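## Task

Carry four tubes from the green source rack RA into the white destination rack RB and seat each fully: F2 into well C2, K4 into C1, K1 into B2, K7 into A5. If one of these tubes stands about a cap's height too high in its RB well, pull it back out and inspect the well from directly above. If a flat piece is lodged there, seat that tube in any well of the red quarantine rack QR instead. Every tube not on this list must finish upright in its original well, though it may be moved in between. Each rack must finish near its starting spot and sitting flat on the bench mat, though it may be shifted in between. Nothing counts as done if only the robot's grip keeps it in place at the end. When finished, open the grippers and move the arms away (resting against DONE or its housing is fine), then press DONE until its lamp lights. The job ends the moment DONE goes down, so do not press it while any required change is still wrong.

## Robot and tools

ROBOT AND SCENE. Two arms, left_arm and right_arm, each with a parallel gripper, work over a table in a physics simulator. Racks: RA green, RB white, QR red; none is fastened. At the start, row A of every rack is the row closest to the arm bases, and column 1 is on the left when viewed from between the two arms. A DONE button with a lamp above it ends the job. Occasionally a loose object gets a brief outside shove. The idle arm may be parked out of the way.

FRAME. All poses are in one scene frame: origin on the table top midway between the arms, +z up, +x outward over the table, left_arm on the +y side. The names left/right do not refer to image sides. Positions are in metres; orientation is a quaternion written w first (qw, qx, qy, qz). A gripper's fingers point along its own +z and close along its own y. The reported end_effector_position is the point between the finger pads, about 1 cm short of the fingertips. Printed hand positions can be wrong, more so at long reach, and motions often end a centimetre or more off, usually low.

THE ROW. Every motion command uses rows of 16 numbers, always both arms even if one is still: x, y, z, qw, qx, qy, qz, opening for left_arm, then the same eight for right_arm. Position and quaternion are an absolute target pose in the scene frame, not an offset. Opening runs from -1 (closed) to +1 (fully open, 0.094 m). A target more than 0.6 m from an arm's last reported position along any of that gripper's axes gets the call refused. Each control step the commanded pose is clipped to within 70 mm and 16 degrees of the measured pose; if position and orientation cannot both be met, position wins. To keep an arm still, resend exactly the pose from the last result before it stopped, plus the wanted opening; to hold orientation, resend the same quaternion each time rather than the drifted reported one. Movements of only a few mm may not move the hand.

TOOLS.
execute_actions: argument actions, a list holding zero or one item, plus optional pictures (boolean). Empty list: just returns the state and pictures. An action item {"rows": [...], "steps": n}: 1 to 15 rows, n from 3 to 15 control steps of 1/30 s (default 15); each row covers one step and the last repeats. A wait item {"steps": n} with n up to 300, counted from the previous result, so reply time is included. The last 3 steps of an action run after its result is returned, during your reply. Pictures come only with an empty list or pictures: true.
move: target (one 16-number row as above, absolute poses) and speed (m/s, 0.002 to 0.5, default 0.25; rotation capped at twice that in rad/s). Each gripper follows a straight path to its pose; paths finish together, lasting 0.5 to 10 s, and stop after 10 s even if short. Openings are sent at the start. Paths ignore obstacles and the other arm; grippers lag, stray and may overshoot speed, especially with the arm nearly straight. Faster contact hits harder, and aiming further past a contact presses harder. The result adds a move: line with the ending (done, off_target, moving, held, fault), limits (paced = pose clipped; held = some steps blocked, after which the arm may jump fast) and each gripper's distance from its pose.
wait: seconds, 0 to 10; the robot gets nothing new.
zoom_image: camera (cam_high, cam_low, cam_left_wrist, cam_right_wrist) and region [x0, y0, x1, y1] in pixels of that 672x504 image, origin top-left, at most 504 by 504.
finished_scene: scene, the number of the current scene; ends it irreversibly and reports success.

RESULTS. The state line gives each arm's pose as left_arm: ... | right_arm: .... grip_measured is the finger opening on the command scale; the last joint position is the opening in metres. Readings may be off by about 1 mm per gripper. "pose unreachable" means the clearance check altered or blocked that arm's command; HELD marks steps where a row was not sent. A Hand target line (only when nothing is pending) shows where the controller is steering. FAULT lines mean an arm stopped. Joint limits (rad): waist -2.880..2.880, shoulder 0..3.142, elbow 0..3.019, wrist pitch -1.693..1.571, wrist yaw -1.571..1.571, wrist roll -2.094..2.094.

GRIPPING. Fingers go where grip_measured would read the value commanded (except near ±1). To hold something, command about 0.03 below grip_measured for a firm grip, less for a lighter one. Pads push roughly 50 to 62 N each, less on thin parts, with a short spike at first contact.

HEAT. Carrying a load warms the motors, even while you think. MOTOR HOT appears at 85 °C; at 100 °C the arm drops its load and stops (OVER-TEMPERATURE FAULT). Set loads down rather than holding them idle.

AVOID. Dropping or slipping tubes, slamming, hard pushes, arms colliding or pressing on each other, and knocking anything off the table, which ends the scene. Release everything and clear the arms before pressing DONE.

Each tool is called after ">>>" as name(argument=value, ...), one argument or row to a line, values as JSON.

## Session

>>> execute_actions(
  actions=[],
)

Scene clock: 0.00 s of 20600.00 s.
left_arm: end_effector_position=(+0.5455, +0.2345, +0.4839) grip_measured=+1.000 end_effector_quat_wxyz=(+0.704, +0.051, +0.707, -0.043) | right_arm: end_effector_position=(+0.6390, -0.6973, +0.3054) grip_measured=+1.000 end_effector_quat_wxyz=(+0.538, +0.182, +0.818, -0.091)
Joint positions: left_arm=[-0.01   1.052  1.031  0.016  0.012  0.011  0.094] | right_arm=[-0.769  1.894  1.729 -0.258 -0.183 -0.03   0.094]
Joint velocities: left_arm=[-0.005 -0.005 -0.002 -0.007 -0.051  0.051  0.   ] | right_arm=[-0.015  0.005 -0.002 -0.002  0.007  0.022  0.   ]
Hand target (left_arm): +0.545, +0.235, +0.505; +0.718, +0.050, +0.693, -0.043
Hand target (right_arm): +0.643, -0.700, +0.327; +0.553, +0.178, +0.808, -0.097

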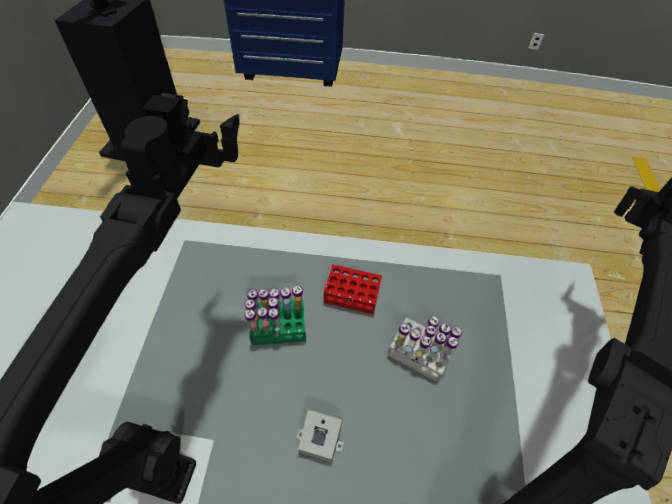

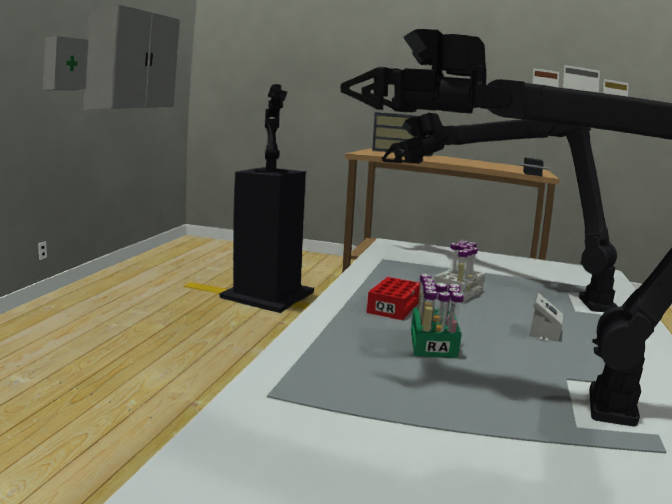

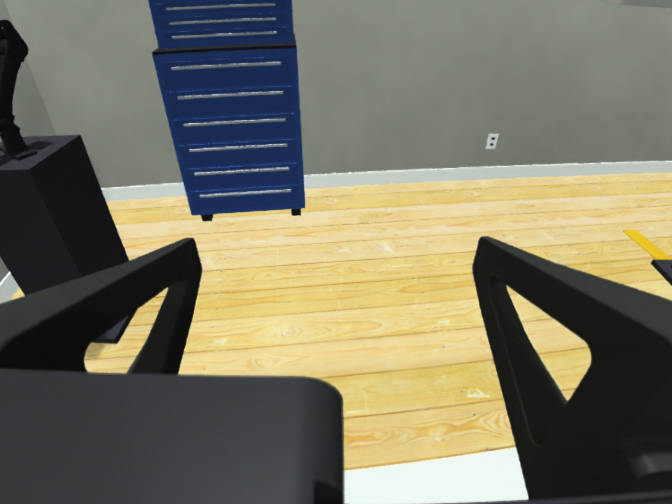

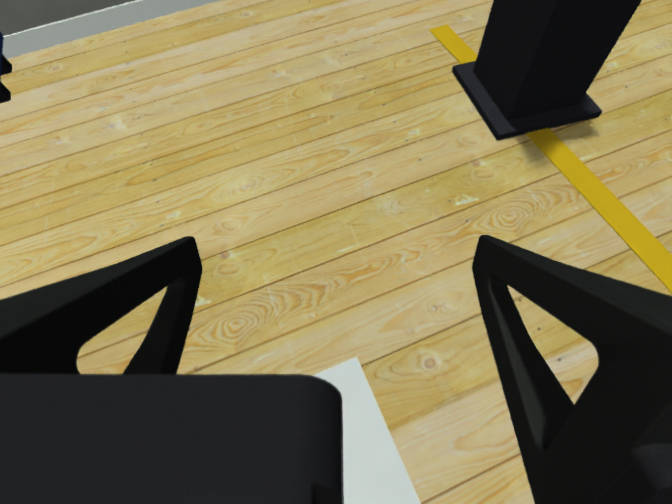

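>>> zoom_image(
  camera="cam_high",
  region=[230,270,320,360],
)

>>> zoom_image(
  camera="cam_high",
  region=[380,300,470,390],
)

>>> move(
  target=[0.36,0.62,0.49,0.64,-0.3,0.64,0.3,1,0.36,-0.15,0.28,0,0,1,0,-0.47],
  speed=0.35,
)

Region (230, 270, 320, 360) of cam_high's 672x504 image, scaled by 5.600, with more detail than that image has.

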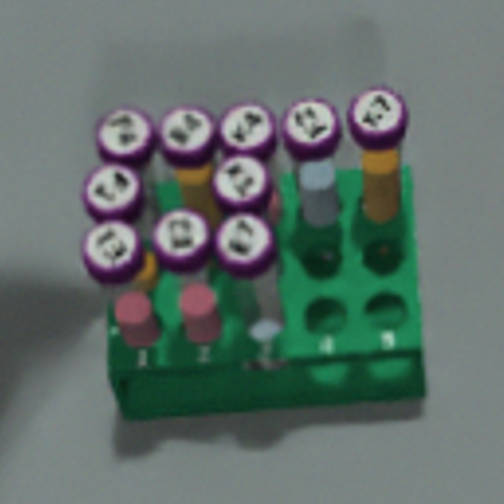

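Region (380, 300, 470, 390) of cam_high's 672x504 image, scaled by 5.600, with more detail than that image has.

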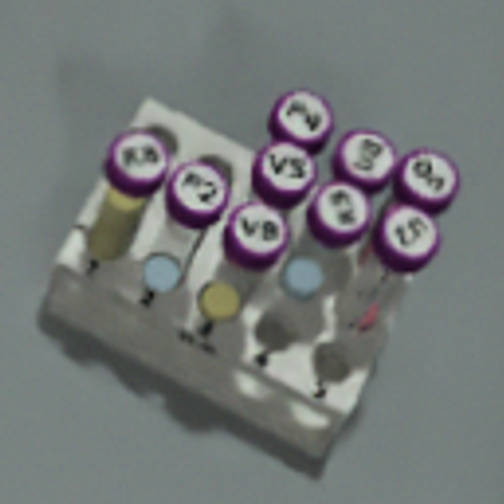

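Scene clock: 2.63 s of 20600.00 s.
left_arm: end_effector_position=(+0.3636, +0.6200, +0.4618) grip_measured=+1.000 end_effector_quat_wxyz=(+0.619, -0.301, +0.662, +0.297) | right_arm: end_effector_position=(+0.3539, -0.1494, +0.2606) grip_measured=-0.468 end_effector_quat_wxyz=(-0.015, -0.009, +1.000, -0.005)
Joint positions: left_arm=[ 0.811  0.893  0.913 -0.076 -0.174  0.011  0.094] | right_arm=[ 0.127  1.462  1.441 -1.582  0.     0.292  0.025]
Joint velocities: left_arm=[-0.005  0.005  0.002 -0.002 -0.037 -0.037  0.   ] | right_arm=[-0.024 -0.005 -0.002 -0.002 -0.037 -0.037 -0.   ]
Hand target (left_arm): +0.365, +0.622, +0.490; +0.637, -0.298, +0.644, +0.302
Hand target (right_arm): +0.368, -0.148, +0.277; -0.000, +0.002, +1.000, -0.000
Off the commanded pose (left_arm): 0.028 m, 3 deg.
Off the commanded pose (right_arm): 0.020 m, 2 deg.
Kept back: nothing.
move: off_target (left_arm, right_arm)

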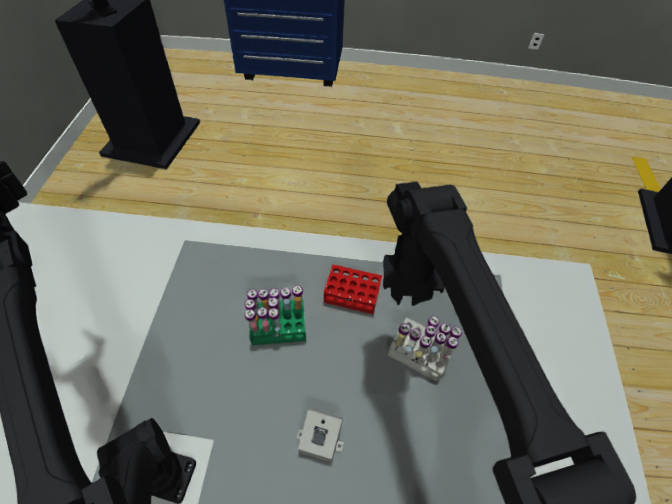

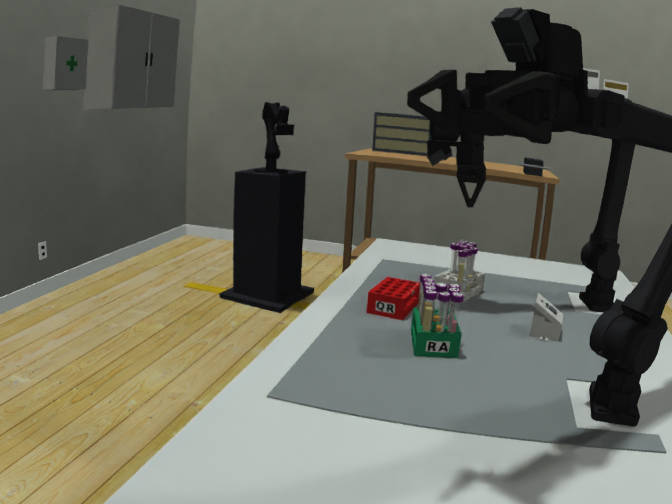

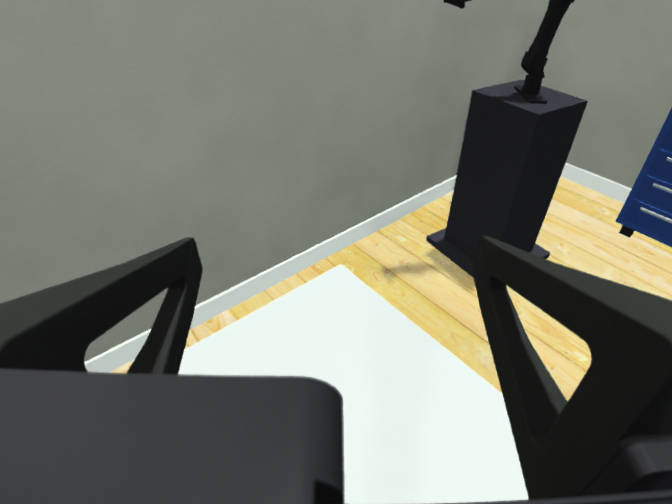

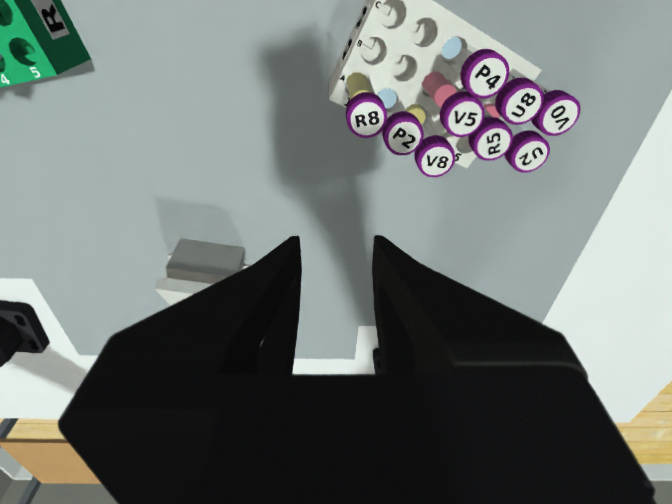

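>>> move(
  target=[0.364,0.62,0.462,0.619,-0.301,0.662,0.297,1,0.37,0.09,0.23,0,-0.06,0.998,0,-0.47],
  speed=0.3,
)

Scene clock: 4.27 s of 20600.00 s.
left_arm: end_effector_position=(+0.3636, +0.6199, +0.4592) grip_measured=+1.000 end_effector_quat_wxyz=(+0.618, -0.301, +0.663, +0.297) | right_arm: end_effector_position=(+0.3602, +0.0820, +0.2158) grip_measured=-0.468 end_effector_quat_wxyz=(-0.018, -0.071, +0.997, -0.009)
Joint positions: left_arm=[ 0.811  0.893  0.909 -0.076 -0.174  0.011  0.094] | right_arm=[ 0.538  1.796  1.736 -1.55  -0.006  0.578  0.025]
Joint velocities: left_arm=[-0.015 -0.015 -0.007 -0.012 -0.022  0.051  0.   ] | right_arm=[ 0.005 -0.015  0.012 -0.007  0.037  0.007 -0.001]
Hand target (left_arm): +0.364, +0.620, +0.462; +0.619, -0.301, +0.662, +0.297
Hand target (right_arm): +0.374, +0.088, +0.232; -0.000, -0.060, +0.998, +0.002
Off the commanded pose (left_arm): 0.003 m, 0 deg.
Off the commanded pose (right_arm): 0.019 m, 3 deg.
Kept back: nothing.
move: off_target (right_arm)

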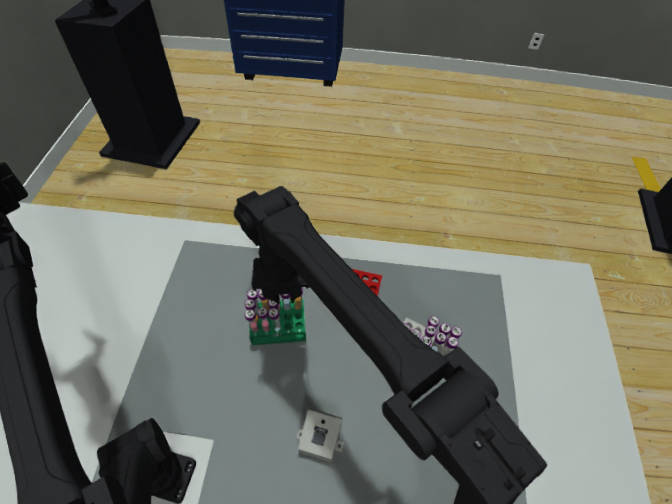

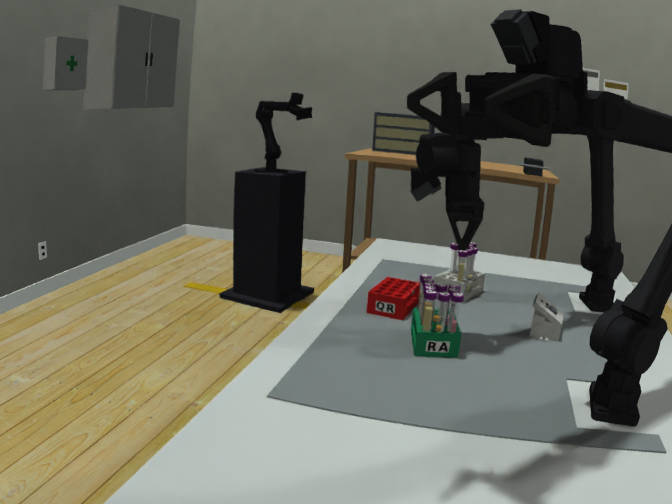

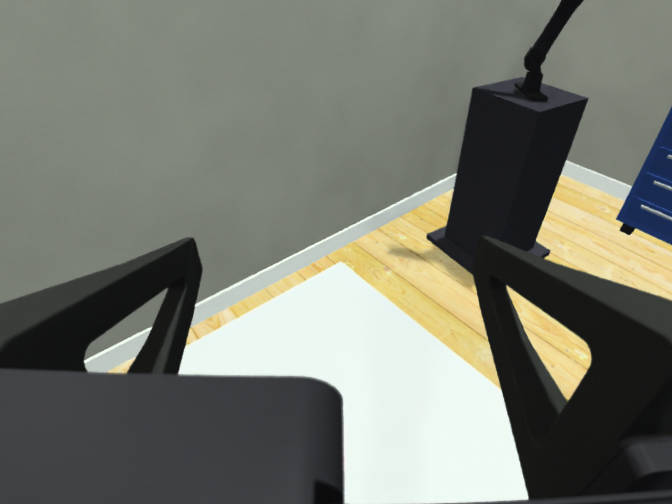

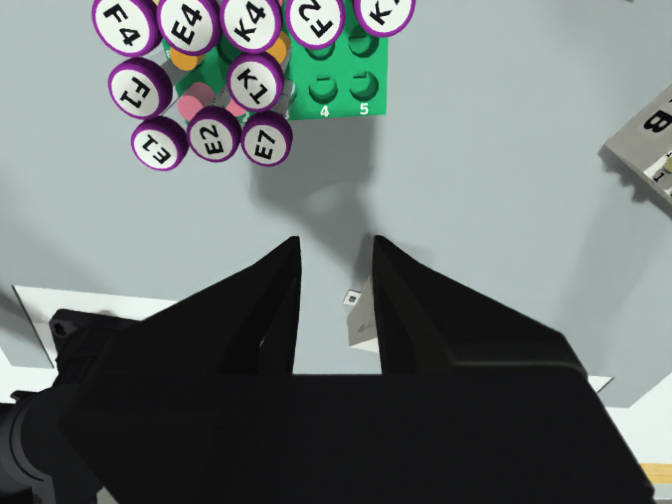

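>>> move(
  target=[0.364,0.62,0.462,0.619,-0.301,0.662,0.297,1,0.405,0.122,0.22,0,-0.095,0.995,0,-0.3],
  speed=0.15,
)

>>> move(
  target=[0.364,0.62,0.462,0.619,-0.301,0.662,0.297,1,0.395,0.113,0.15,0,-0.095,0.995,0,-0.3],
  speed=0.08,
)

Scene clock: 5.40 s of 20600.00 s.
left_arm: end_effector_position=(+0.3635, +0.6199, +0.4575) grip_measured=+1.000 end_effector_quat_wxyz=(+0.617, -0.301, +0.664, +0.297) | right_arm: end_effector_position=(+0.3953, +0.1121, +0.2063) grip_measured=-0.302 end_effector_quat_wxyz=(-0.014, -0.087, +0.996, -0.008)
Joint positions: left_arm=[ 0.811  0.893  0.906 -0.076 -0.174  0.011  0.094] | right_arm=[ 0.538  1.923  1.896 -1.575 -0.004  0.546  0.033]
Joint velocities: left_arm=[-0.015 -0.005 -0.007  0.007 -0.007  0.051  0.   ] | right_arm=[-0.024 -0.015  0.002  0.012 -0.037 -0.095  0.001]
Hand target (left_arm): +0.364, +0.620, +0.462; +0.619, -0.301, +0.662, +0.297
Hand target (right_arm): +0.405, +0.121, +0.221; +0.000, -0.095, +0.995, +0.000
Off the commanded pose (left_arm): 0.005 m, 0 deg.
Off the commanded pose (right_arm): 0.019 m, 2 deg.
Kept back: nothing.
move: off_target (right_arm)

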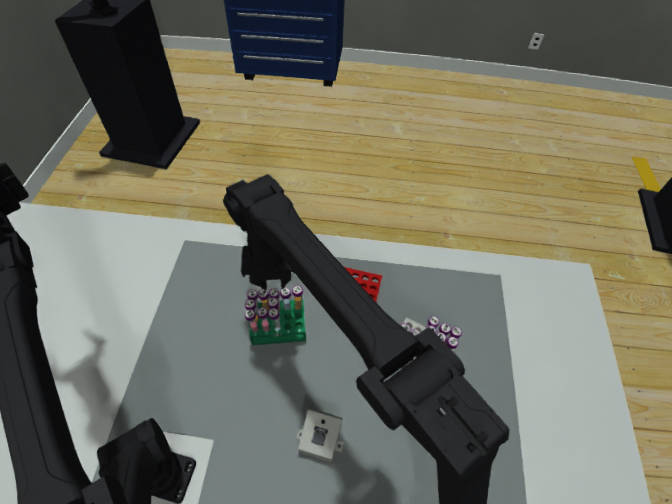

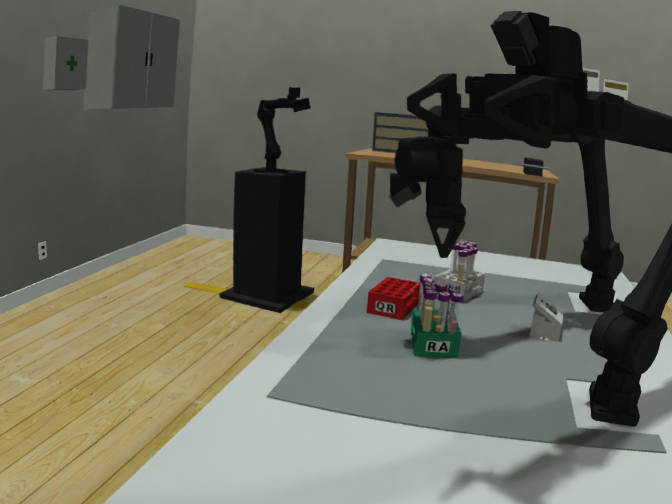

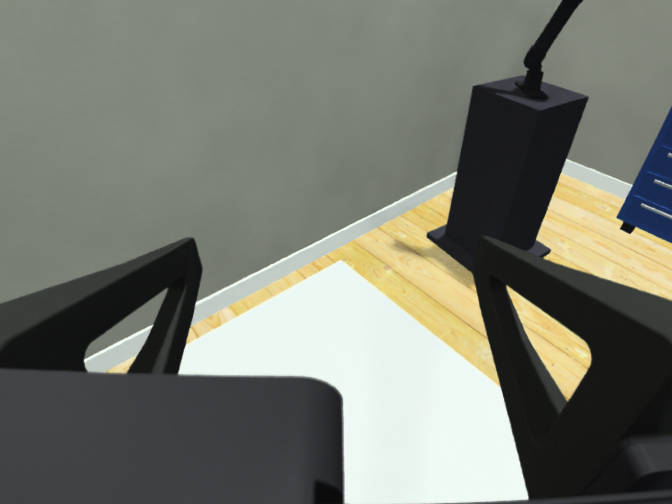

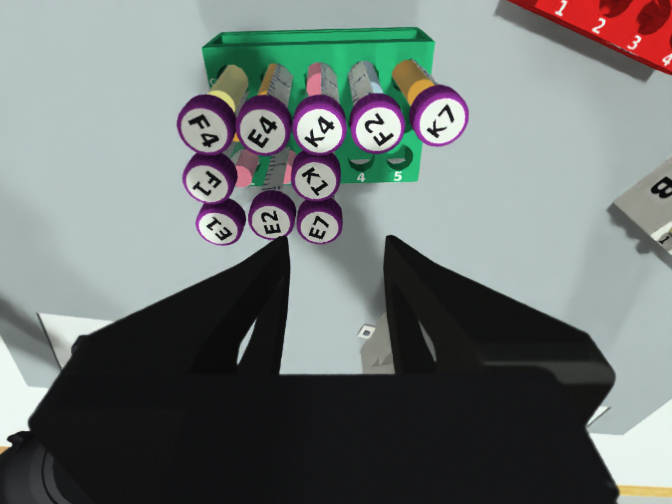

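Scene clock: 6.43 s of 20600.00 s.
left_arm: end_effector_position=(+0.3635, +0.6199, +0.4556) grip_measured=+1.000 end_effector_quat_wxyz=(+0.616, -0.301, +0.665, +0.296) | right_arm: end_effector_position=(+0.3943, +0.1112, +0.1497) grip_measured=-0.302 end_effector_quat_wxyz=(-0.006, -0.087, +0.996, -0.002)
Joint positions: left_arm=[ 0.811  0.893  0.903 -0.076 -0.174  0.011  0.094] | right_arm=[ 0.538  1.923  1.747 -1.408 -0.004  0.546  0.033]
Joint velocities: left_arm=[ 0.005 -0.005  0.002 -0.022  0.007  0.022  0.   ] | right_arm=[-0.005  0.005 -0.002 -0.022 -0.066 -0.037 -0.   ]
Hand target (left_arm): +0.364, +0.620, +0.462; +0.619, -0.301, +0.662, +0.297
Hand target (right_arm): +0.395, +0.113, +0.150; -0.000, -0.095, +0.995, +0.000
Off the commanded pose (left_arm): 0.006 m, 0 deg.
Off the commanded pose (right_arm): 0.002 m, 1 deg.
Kept back: nothing.
move: done

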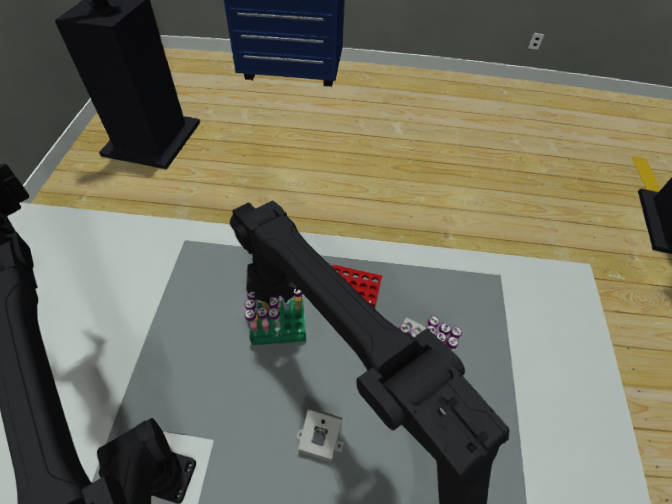

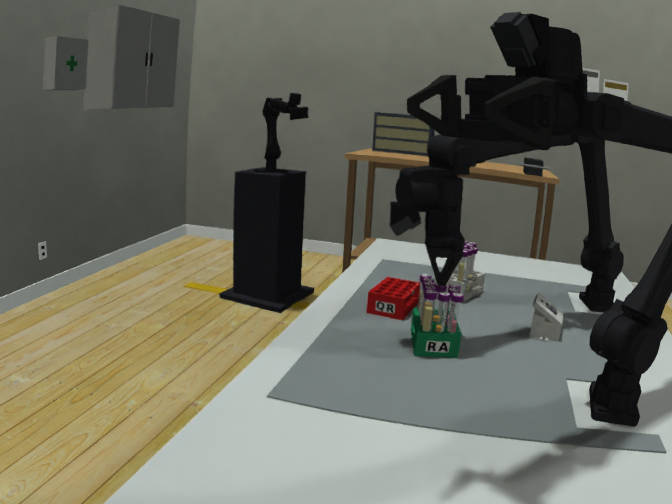

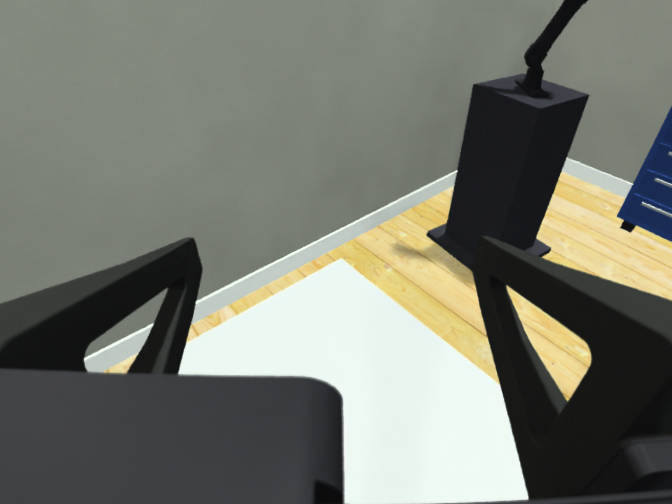

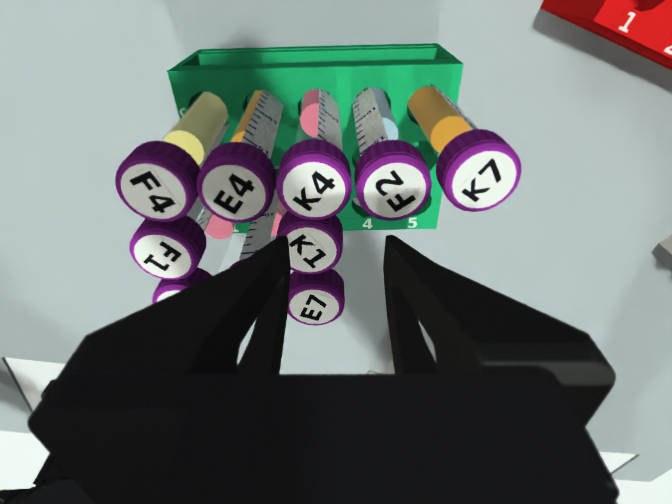

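>>> move(
  target=[0.364,0.62,0.462,0.619,-0.301,0.662,0.297,1,0.389,0.124,0.148,0,-0.095,0.995,0,-0.3],
  speed=0.03,
)

Scene clock: 7.50 s of 20600.00 s.
left_arm: end_effector_position=(+0.3635, +0.6199, +0.4546) grip_measured=+1.000 end_effector_quat_wxyz=(+0.615, -0.301, +0.665, +0.296) | right_arm: end_effector_position=(+0.3872, +0.1191, +0.1497) grip_measured=-0.302 end_effector_quat_wxyz=(-0.006, -0.096, +0.995, -0.002)
Joint positions: left_arm=[ 0.811  0.893  0.902 -0.076 -0.174  0.011  0.094] | right_arm=[ 0.556  1.923  1.747 -1.408 -0.004  0.546  0.033]
Joint velocities: left_arm=[-0.024 -0.015 -0.012 -0.002 -0.125 -0.051  0.   ] | right_arm=[-0.015 -0.005 -0.012  0.022 -0.022 -0.007 -0.001]
Hand target (left_arm): +0.364, +0.620, +0.462; +0.619, -0.301, +0.662, +0.297
Hand target (right_arm): +0.389, +0.124, +0.148; -0.000, -0.095, +0.995, +0.000
Off the commanded pose (left_arm): 0.007 m, 1 deg.
Off the commanded pose (right_arm): 0.005 m, 1 deg.
Kept back: nothing.
move: done

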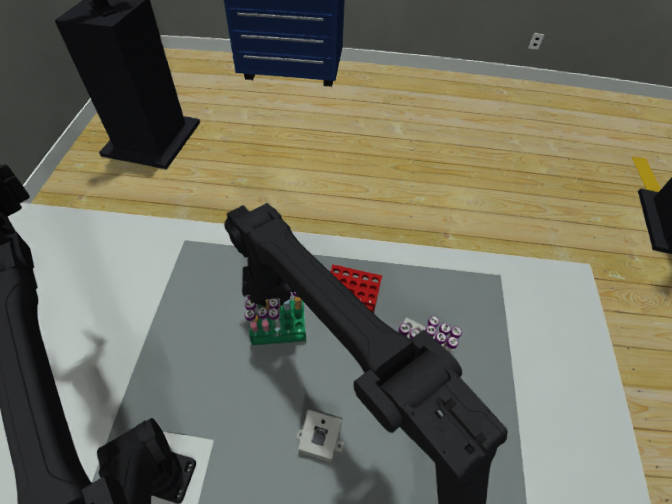

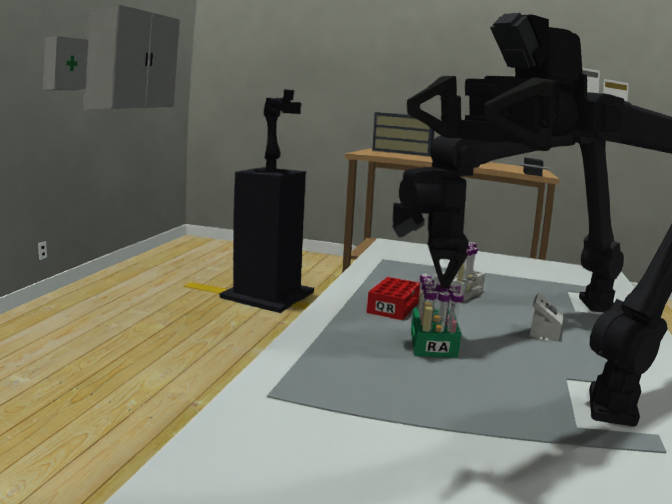

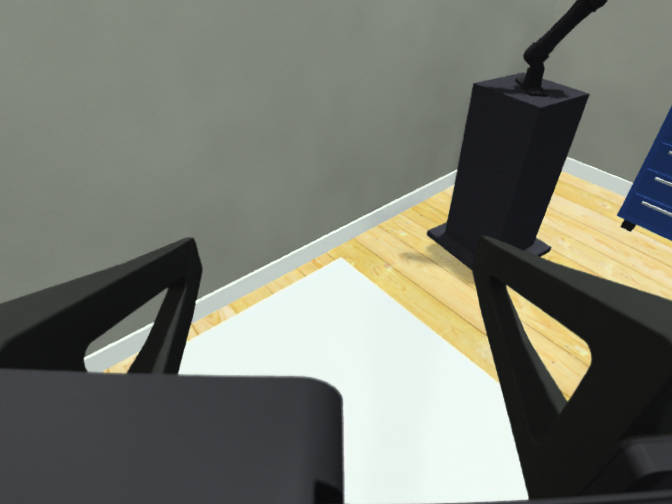

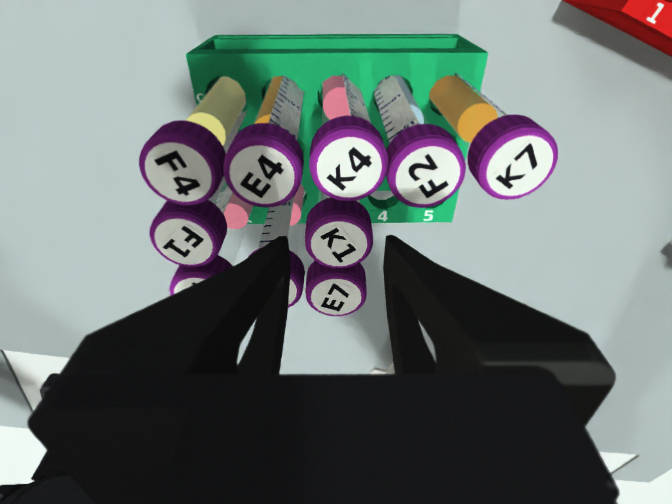

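>>> move(
  target=[0.364,0.62,0.462,0.619,-0.301,0.662,0.297,1,0.389,0.121,0.12,0,-0.095,0.995,0,-0.3],
  speed=0.04,
)

Scene clock: 8.70 s of 20600.00 s.
left_arm: end_effector_position=(+0.3635, +0.6199, +0.4532) grip_measured=+1.000 end_effector_quat_wxyz=(+0.615, -0.302, +0.666, +0.296) | right_arm: end_effector_position=(+0.3882, +0.1198, +0.1309) grip_measured=-0.302 end_effector_quat_wxyz=(+0.002, -0.096, +0.995, +0.003)
Joint positions: left_arm=[ 0.811  0.893  0.899 -0.076 -0.174  0.011  0.094] | right_arm=[ 0.556  1.923  1.697 -1.337 -0.003  0.546  0.033]
Joint velocities: left_arm=[-0.015 -0.015 -0.002 -0.002 -0.022  0.022  0.   ] | right_arm=[ 0.015 -0.015  0.017 -0.012 -0.066  0.037 -0.   ]
Hand target (left_arm): +0.364, +0.620, +0.462; +0.619, -0.301, +0.662, +0.297
Hand target (right_arm): +0.389, +0.121, +0.120; +0.000, -0.095, +0.995, +0.000
Off the commanded pose (left_arm): 0.009 m, 1 deg.
Off the commanded pose (right_arm): 0.011 m, 0 deg.
Kept back: nothing.
move: off_target (right_arm)

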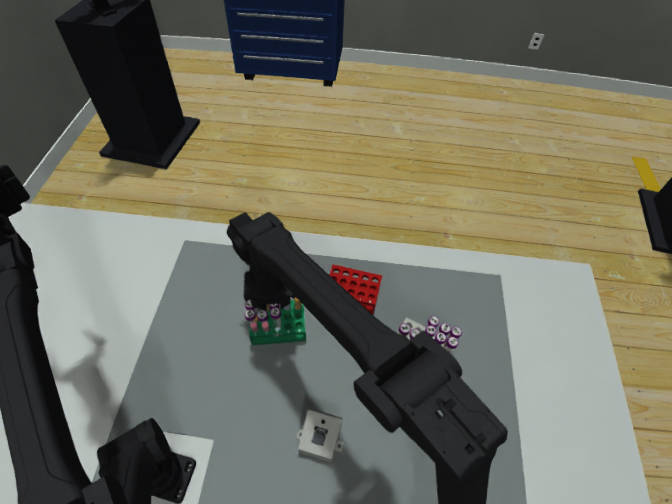

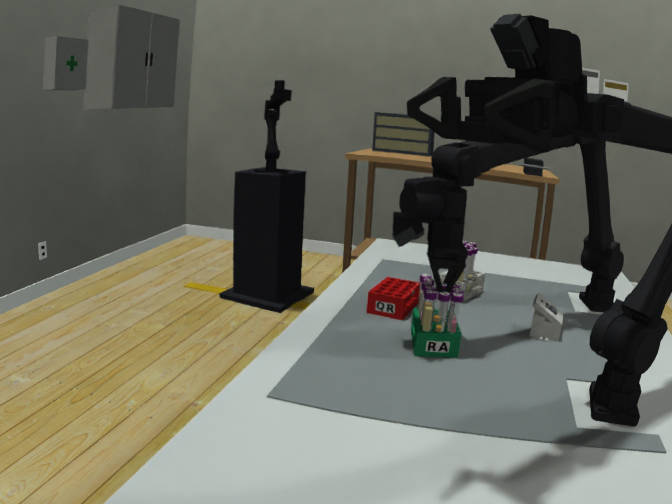

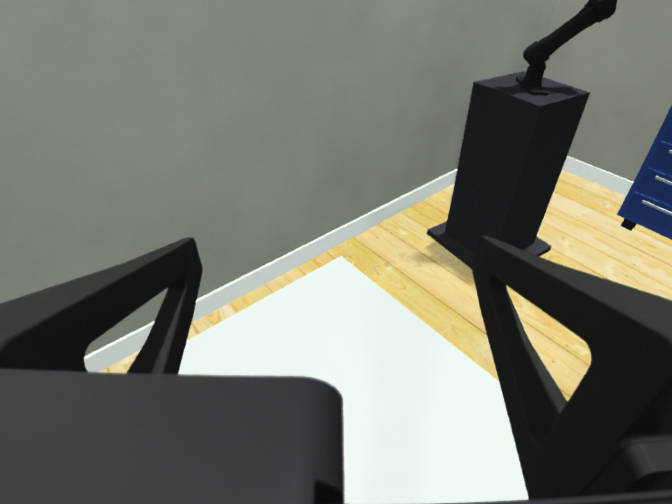

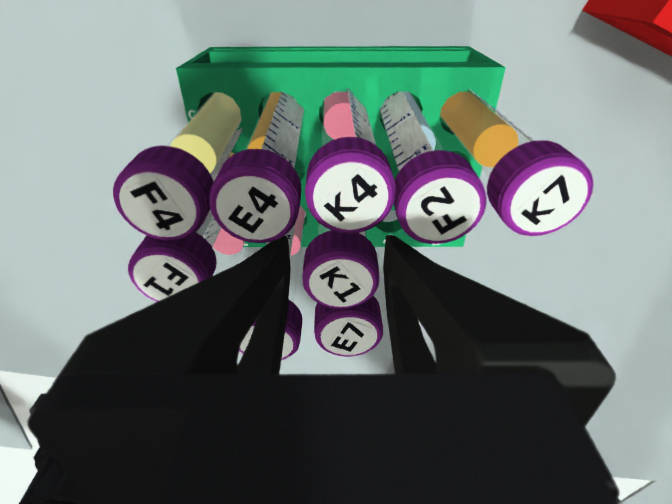

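>>> execute_actions(
  actions=[
    {"rows":[[0.364,0.62,0.462,0.619,-0.301,0.662,0.297,1,0.389,0.121,0.12,0,-0.095,0.995,0,-0.575]],"steps":12},
  ],
)

>>> execute_actions(
  actions=[
    {"rows":[[0.364,0.62,0.462,0.619,-0.301,0.662,0.297,1,0.395,0.126,0.145,0.014,-0.095,0.995,0.01,-0.575],[0.364,0.62,0.462,0.619,-0.301,0.662,0.297,1,0.4,0.131,0.158,0.024,-0.095,0.995,0.018,-0.575],[0.364,0.62,0.462,0.619,-0.301,0.662,0.297,1,0.4,0.131,0.163,0.024,-0.095,0.995,0.018,-0.575],[0.364,0.62,0.462,0.619,-0.301,0.662,0.297,1,0.4,0.131,0.168,0.024,-0.095,0.995,0.018,-0.575],[0.364,0.62,0.462,0.619,-0.301,0.662,0.297,1,0.4,0.131,0.173,0.024,-0.095,0.995,0.018,-0.575],[0.364,0.62,0.462,0.619,-0.301,0.662,0.297,1,0.4,0.131,0.178,0.024,-0.095,0.995,0.018,-0.575],[0.364,0.62,0.462,0.619,-0.301,0.662,0.297,1,0.4,0.131,0.183,0.024,-0.095,0.995,0.018,-0.575],[0.364,0.62,0.462,0.619,-0.301,0.662,0.297,1,0.4,0.131,0.188,0.024,-0.095,0.995,0.018,-0.575],[0.364,0.62,0.462,0.619,-0.301,0.662,0.297,1,0.4,0.131,0.193,0.024,-0.095,0.995,0.018,-0.575],[0.364,0.62,0.462,0.619,-0.301,0.662,0.297,1,0.4,0.131,0.198,0.024,-0.095,0.995,0.018,-0.575],[0.364,0.62,0.462,0.619,-0.301,0.662,0.297,1,0.4,0.131,0.203,0.024,-0.095,0.995,0.018,-0.575],[0.364,0.62,0.462,0.619,-0.301,0.662,0.297,1,0.4,0.131,0.208,0.024,-0.095,0.995,0.018,-0.575],[0.364,0.62,0.462,0.619,-0.301,0.662,0.297,1,0.4,0.131,0.214,0.024,-0.095,0.995,0.018,-0.575],[0.364,0.62,0.462,0.619,-0.301,0.662,0.297,1,0.4,0.131,0.22,0.024,-0.095,0.995,0.018,-0.575],[0.364,0.62,0.462,0.619,-0.301,0.662,0.297,1,0.4,0.131,0.228,0.024,-0.095,0.995,0.018,-0.575]]},
  ],
  pictures=true,
)

Scene clock: 9.47 s of 20600.00 s.
left_arm: end_effector_position=(+0.3635, +0.6199, +0.4532) grip_measured=+1.000 end_effector_quat_wxyz=(+0.615, -0.302, +0.666, +0.296) | right_arm: end_effector_position=(+0.3882, +0.1198, +0.1309) grip_measured=-0.548 end_effector_quat_wxyz=(+0.002, -0.096, +0.995, +0.003)
Joint positions: left_arm=[ 0.811  0.893  0.899 -0.076 -0.174  0.011  0.094] | right_arm=[ 0.556  1.923  1.697 -1.337 -0.003  0.546  0.021]
Joint velocities: left_arm=[-0.005 -0.005  0.007  0.017  0.022 -0.037  0.   ] | right_arm=[-0.005  0.005  0.027 -0.007 -0.007 -0.095 -0.   ]
Steps of this call (steps 1 to 14: nothing new was sent; steps 15 to 23: the first 9 steps of this action). Readings (end_effector_position):
15: left_arm (+0.3635, +0.6199, +0.4532) | right_arm (+0.3882, +0.1198, +0.1309)
16: left_arm (+0.3635, +0.6199, +0.4532) | right_arm (+0.3882, +0.1198, +0.1309)
18: left_arm (+0.3635, +0.6199, +0.4532) | right_arm (+0.3882, +0.1198, +0.1309)
22: left_arm (+0.3635, +0.6199, +0.4532) | right_arm (+0.3882, +0.1198, +0.1309)
23: the state above

Scene clock: 9.97 s of 20600.00 s.
left_arm: end_effector_position=(+0.3635, +0.6199, +0.4532) grip_measured=+1.000 end_effector_quat_wxyz=(+0.615, -0.302, +0.666, +0.296) | right_arm: end_effector_position=(+0.3887, +0.1203, +0.1586) grip_measured=-0.548 end_effector_quat_wxyz=(-0.005, -0.096, +0.995, -0.002)
Joint positions: left_arm=[ 0.811  0.893  0.899 -0.076 -0.174  0.011  0.094] | right_arm=[ 0.556  1.923  1.77  -1.429 -0.003  0.546  0.021]
Joint velocities: left_arm=[-0.005 -0.005  0.012  0.007 -0.007  0.007  0.   ] | right_arm=[-0.005 -0.034  0.325 -0.398  0.022 -0.066 -0.   ]
Off your previous action's commanded pose (left_arm): 0.009 m, 1 deg at its last step (step 3 of this call).
Off your previous action's commanded pose (right_arm): 0.011 m, 0 deg at its last step (step 3 of this call).
Steps of this call (steps 1 to 3: the last 3 steps of your previous action; steps 4 to 15: the first 12 steps of this action). Readings (end_effector_position):
4: left_arm (+0.3635, +0.6199, +0.4532) | right_arm (+0.3882, +0.1198, +0.1309)
5: left_arm (+0.3635, +0.6199, +0.4532) | right_arm (+0.3882, +0.1198, +0.1309)
7: left_arm (+0.3635, +0.6199, +0.4532) | right_arm (+0.3875, +0.1192, +0.1319)
11: left_arm (+0.3635, +0.6199, +0.4532) | right_arm (+0.3875, +0.1192, +0.1417)
15: the state above

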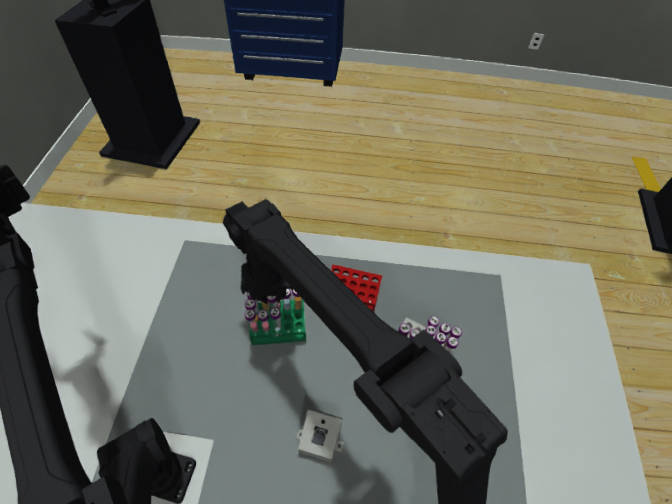

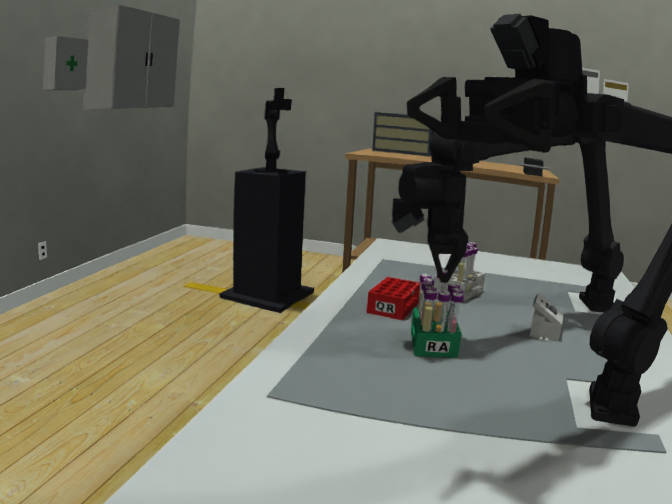

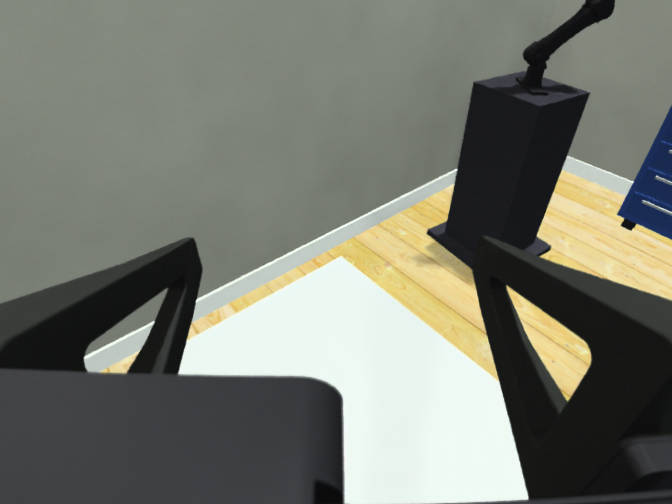

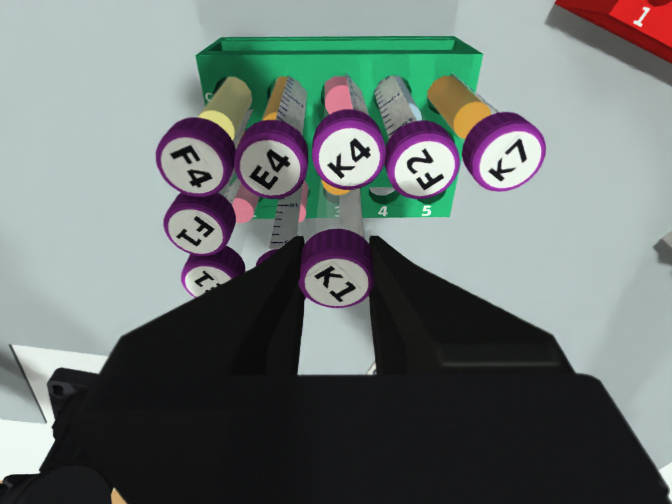

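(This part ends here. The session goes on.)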